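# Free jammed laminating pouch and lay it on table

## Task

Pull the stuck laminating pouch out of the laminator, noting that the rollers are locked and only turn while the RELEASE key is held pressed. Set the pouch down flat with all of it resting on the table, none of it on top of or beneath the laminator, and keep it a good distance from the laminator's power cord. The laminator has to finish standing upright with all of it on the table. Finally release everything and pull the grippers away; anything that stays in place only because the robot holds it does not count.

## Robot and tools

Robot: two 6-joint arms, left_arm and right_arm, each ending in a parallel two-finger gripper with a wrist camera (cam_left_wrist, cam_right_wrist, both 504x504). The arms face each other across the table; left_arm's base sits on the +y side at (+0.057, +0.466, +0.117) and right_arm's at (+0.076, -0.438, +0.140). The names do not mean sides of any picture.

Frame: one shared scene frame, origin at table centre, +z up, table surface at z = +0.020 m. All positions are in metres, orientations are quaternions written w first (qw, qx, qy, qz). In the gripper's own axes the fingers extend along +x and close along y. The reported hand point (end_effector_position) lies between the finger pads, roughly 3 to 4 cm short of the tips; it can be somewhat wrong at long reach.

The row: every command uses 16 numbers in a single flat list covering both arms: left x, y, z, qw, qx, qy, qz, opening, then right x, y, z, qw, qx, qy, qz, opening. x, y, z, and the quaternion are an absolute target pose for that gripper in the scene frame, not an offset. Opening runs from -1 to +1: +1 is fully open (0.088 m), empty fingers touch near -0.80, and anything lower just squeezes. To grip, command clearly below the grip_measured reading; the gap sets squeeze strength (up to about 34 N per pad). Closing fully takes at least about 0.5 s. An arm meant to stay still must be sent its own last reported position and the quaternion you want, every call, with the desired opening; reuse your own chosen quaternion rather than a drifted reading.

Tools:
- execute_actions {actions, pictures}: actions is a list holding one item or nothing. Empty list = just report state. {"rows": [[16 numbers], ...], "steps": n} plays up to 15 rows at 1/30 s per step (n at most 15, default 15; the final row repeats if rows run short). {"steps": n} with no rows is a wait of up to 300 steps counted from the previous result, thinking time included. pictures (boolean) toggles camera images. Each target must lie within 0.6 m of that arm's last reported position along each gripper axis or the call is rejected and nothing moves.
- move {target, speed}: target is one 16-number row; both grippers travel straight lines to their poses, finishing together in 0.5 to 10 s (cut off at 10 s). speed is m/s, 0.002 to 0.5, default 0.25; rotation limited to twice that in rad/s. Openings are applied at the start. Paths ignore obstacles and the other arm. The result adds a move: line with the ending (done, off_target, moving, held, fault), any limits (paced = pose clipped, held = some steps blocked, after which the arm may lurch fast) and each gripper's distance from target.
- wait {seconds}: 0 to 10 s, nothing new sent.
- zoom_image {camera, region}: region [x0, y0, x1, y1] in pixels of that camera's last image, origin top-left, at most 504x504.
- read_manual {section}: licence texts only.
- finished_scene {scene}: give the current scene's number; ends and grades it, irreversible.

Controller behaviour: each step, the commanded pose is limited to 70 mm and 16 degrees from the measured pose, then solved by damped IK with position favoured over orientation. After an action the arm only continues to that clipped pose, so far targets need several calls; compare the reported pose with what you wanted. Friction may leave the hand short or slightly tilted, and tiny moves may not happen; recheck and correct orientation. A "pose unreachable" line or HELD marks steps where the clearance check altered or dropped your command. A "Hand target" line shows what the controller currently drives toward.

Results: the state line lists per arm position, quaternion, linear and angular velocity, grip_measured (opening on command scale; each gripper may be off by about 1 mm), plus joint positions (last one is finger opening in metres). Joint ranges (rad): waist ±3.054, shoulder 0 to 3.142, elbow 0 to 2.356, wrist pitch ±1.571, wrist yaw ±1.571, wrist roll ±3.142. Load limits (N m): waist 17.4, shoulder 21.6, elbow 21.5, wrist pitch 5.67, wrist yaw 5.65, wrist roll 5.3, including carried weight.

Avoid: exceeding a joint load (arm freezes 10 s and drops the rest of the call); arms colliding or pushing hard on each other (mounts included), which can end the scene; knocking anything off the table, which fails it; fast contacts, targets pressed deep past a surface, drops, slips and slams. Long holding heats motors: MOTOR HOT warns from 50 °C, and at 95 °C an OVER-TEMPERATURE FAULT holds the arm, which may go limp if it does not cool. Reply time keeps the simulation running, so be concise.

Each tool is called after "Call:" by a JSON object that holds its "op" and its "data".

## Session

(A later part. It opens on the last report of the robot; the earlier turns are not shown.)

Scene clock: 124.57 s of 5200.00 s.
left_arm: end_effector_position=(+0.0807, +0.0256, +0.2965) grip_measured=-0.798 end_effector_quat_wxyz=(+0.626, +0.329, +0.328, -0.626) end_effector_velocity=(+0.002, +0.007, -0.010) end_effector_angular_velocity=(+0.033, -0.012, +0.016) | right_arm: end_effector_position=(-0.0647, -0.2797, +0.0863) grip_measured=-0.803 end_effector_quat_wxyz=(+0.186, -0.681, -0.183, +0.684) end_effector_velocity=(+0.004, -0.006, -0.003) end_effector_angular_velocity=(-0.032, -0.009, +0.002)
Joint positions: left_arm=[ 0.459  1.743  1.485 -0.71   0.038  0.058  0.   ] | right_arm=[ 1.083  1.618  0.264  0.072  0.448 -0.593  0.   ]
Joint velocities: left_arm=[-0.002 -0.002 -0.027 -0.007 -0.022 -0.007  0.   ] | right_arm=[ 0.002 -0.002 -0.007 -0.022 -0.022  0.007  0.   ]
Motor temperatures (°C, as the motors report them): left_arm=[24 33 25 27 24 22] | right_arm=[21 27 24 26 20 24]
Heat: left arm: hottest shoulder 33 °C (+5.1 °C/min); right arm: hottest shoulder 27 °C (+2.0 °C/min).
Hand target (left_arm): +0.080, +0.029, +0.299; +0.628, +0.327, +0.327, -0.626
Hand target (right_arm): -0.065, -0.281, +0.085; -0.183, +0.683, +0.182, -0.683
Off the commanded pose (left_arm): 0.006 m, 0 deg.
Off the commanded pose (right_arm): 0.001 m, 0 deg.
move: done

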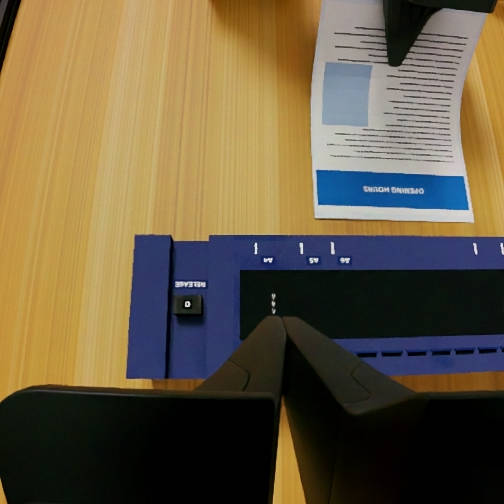

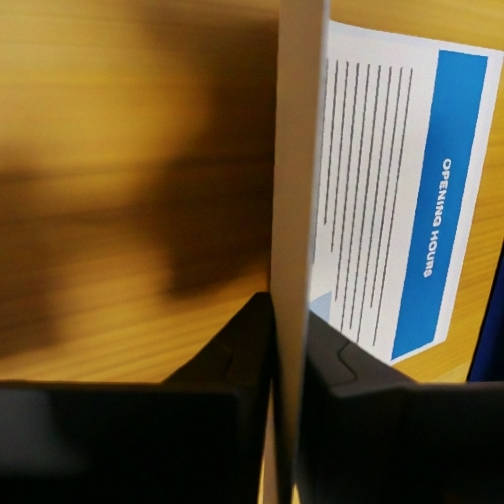

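Call:
{"op": "move", "data": {"target": [0.08,0.03,0.30,0.627,0.327,0.327,-0.627,-1,-0.065,-0.278,0.075,0.183,-0.683,-0.183,0.683,-0.2], "speed": 0.03}}

Call:
{"op": "move", "data": {"target": [0.08,0.03,0.30,0.627,0.327,0.327,-0.627,-1,-0.065,-0.312,0.105,0.123,-0.696,-0.123,0.696,-0.2], "speed": 0.04}}

Scene clock: 130.00 s of 5200.00 s.
left_arm: end_effector_position=(+0.0807, +0.0260, +0.2970) grip_measured=-0.798 end_effector_quat_wxyz=(+0.626, +0.329, +0.327, -0.627) end_effector_velocity=(+0.000, -0.001, +0.005) end_effector_angular_velocity=(-0.017, +0.005, +0.020) | right_arm: end_effector_position=(-0.0679, -0.2765, +0.0779) grip_measured=-0.200 end_effector_quat_wxyz=(+0.188, -0.678, -0.185, +0.686) end_effector_velocity=(-0.002, +0.001, -0.001) end_effector_angular_velocity=(+0.000, +0.018, -0.007)
Joint positions: left_arm=[ 0.459  1.741  1.485 -0.71   0.038  0.058  0.   ] | right_arm=[ 1.077  1.69   0.264  0.157  0.448 -0.6    0.029]
Joint velocities: left_arm=[-0.002 -0.007  0.002  0.007 -0.007 -0.022  0.   ] | right_arm=[-0.002  0.007 -0.002  0.022 -0.007  0.007  0.   ]
Motor temperatures (°C, as the motors report them): left_arm=[24 34 26 27 24 22] | right_arm=[21 26 24 26 20 24]
Heat: left arm: hottest shoulder 34 °C (+4.0 °C/min); right arm: hottest shoulder 26 °C (+0.0 °C/min).
Hand target (left_arm): +0.080, +0.030, +0.300; +0.627, +0.327, +0.327, -0.627
Hand target (right_arm): -0.065, -0.278, +0.075; -0.183, +0.683, +0.183, -0.683
Off the commanded pose (left_arm): 0.005 m, 0 deg.
Off the commanded pose (right_arm): 0.004 m, 1 deg.
move: done

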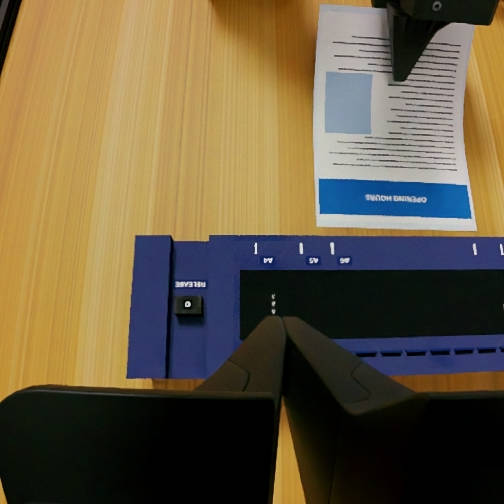

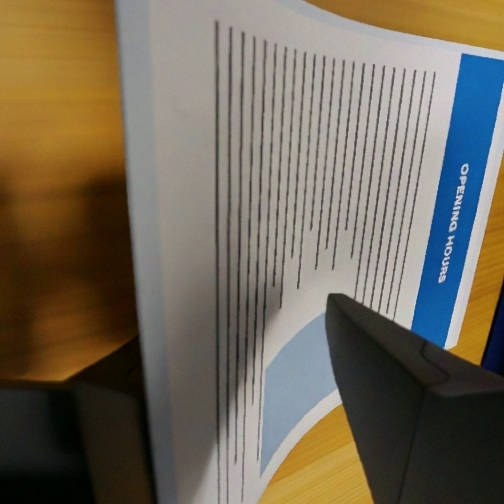

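Scene clock: 132.53 s of 5200.00 s.
left_arm: end_effector_position=(+0.0807, +0.0261, +0.2971) grip_measured=-0.798 end_effector_quat_wxyz=(+0.626, +0.329, +0.327, -0.627) end_effector_velocity=(-0.004, +0.002, +0.001) end_effector_angular_velocity=(+0.002, +0.010, -0.005) | right_arm: end_effector_position=(-0.0621, -0.3121, +0.1035) grip_measured=-0.200 end_effector_quat_wxyz=(+0.123, -0.701, -0.123, +0.692) end_effector_velocity=(+0.003, -0.005, +0.000) end_effector_angular_velocity=(-0.029, -0.007, -0.006)
Joint positions: left_arm=[ 0.459  1.741  1.485 -0.71   0.038  0.058  0.   ] | right_arm=[ 1.126  1.446  0.328 -0.296  0.314 -0.511  0.029]
Joint velocities: left_arm=[-0.007 -0.007 -0.002 -0.007  0.007 -0.007  0.   ] | right_arm=[-0.002 -0.012  0.002 -0.037 -0.022  0.007 -0.   ]
Motor temperatures (°C, as the motors report them): left_arm=[24 34 26 27 24 22] | right_arm=[21 26 24 26 20 24]
Heat: left arm: hottest shoulder 34 °C (+4.1 °C/min); right arm: hottest shoulder 26 °C (+0.0 °C/min).
Hand target (left_arm): +0.080, +0.030, +0.300; +0.627, +0.327, +0.327, -0.627
Hand target (right_arm): -0.065, -0.312, +0.105; -0.123, +0.697, +0.123, -0.696
Off the commanded pose (left_arm): 0.005 m, 0 deg.
Off the commanded pose (right_arm): 0.003 m, 1 deg.
move: done

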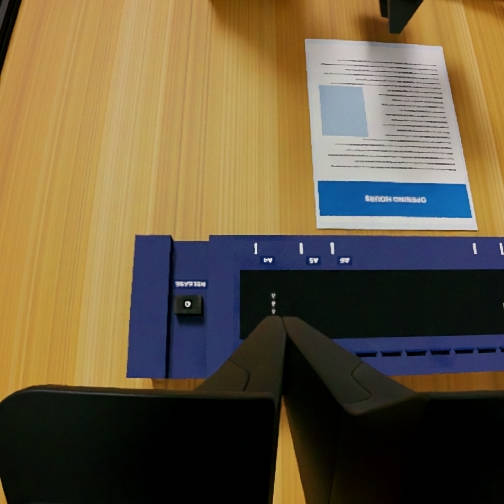

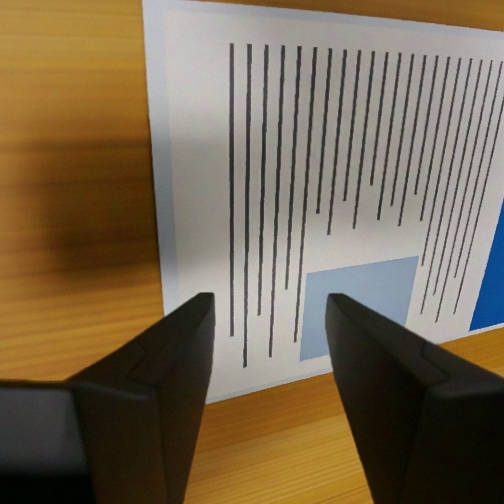

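Retreat and verify from above.

Call:
{"op": "move", "data": {"target": [0.0,0.24,0.40,0.627,0.327,0.327,-0.627,1,-0.03,-0.22,0.40,0.612,-0.354,0.354,0.612,1], "speed": 0.3}}

Scene clock: 137.23 s of 5200.00 s.
left_arm: end_effector_position=(-0.0018, +0.2374, +0.3948) grip_measured=+0.997 end_effector_quat_wxyz=(+0.624, +0.335, +0.327, -0.625) end_effector_velocity=(+0.005, +0.008, -0.004) end_effector_angular_velocity=(+0.036, -0.031, +0.010) | right_arm: end_effector_position=(-0.0300, -0.2209, +0.4006) grip_measured=+0.988 end_effector_quat_wxyz=(+0.609, -0.353, +0.352, +0.617) end_effector_velocity=(-0.000, -0.001, +0.001) end_effector_angular_velocity=(-0.006, +0.000, +0.007)
Joint positions: left_arm=[ 0.004  1.095  1.358 -1.275 -0.217 -0.315  0.088] | right_arm=[ 0.68   1.172  1.36  -1.316  0.296  0.562  0.087]
Joint velocities: left_arm=[-0.007 -0.002  0.002 -0.051 -0.022 -0.007 -0.   ] | right_arm=[-0.002  0.002  0.007 -0.007 -0.007 -0.007  0.   ]
Motor temperatures (°C, as the motors report them): left_arm=[24 34 26 27 24 22] | right_arm=[21 26 25 26 20 24]
Heat: left arm: hottest shoulder 34 °C (+3.0 °C/min); right arm: hottest shoulder 26 °C (+0.0 °C/min).
Hand target (left_arm): -0.001, +0.238, +0.400; +0.628, +0.327, +0.324, -0.627
Hand target (right_arm): -0.030, -0.219, +0.401; +0.612, -0.353, +0.353, +0.613
Off the commanded pose (left_arm): 0.006 m, 1 deg.
Off the commanded pose (right_arm): 0.001 m, 1 deg.
move: done

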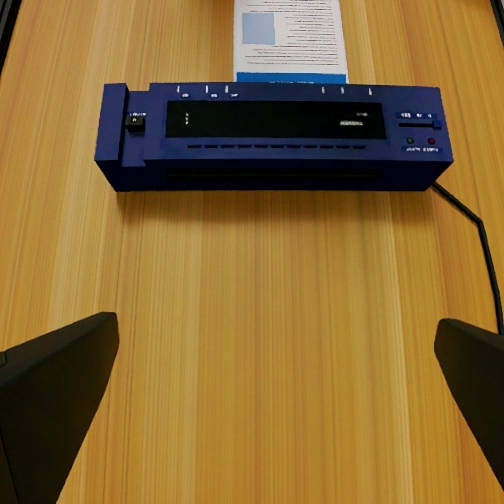

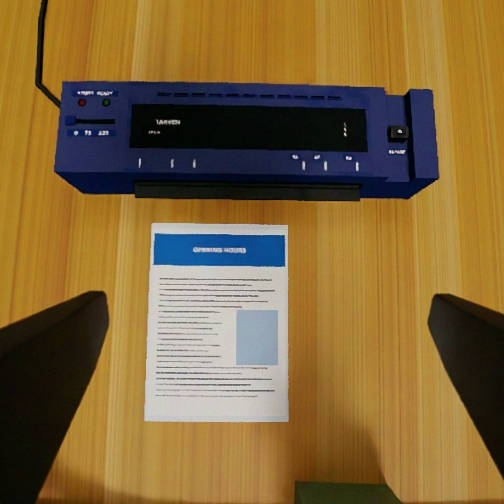

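Call:
{"op": "finished_scene", "data": {"scene": 1}}

The scene is finished: the task was done.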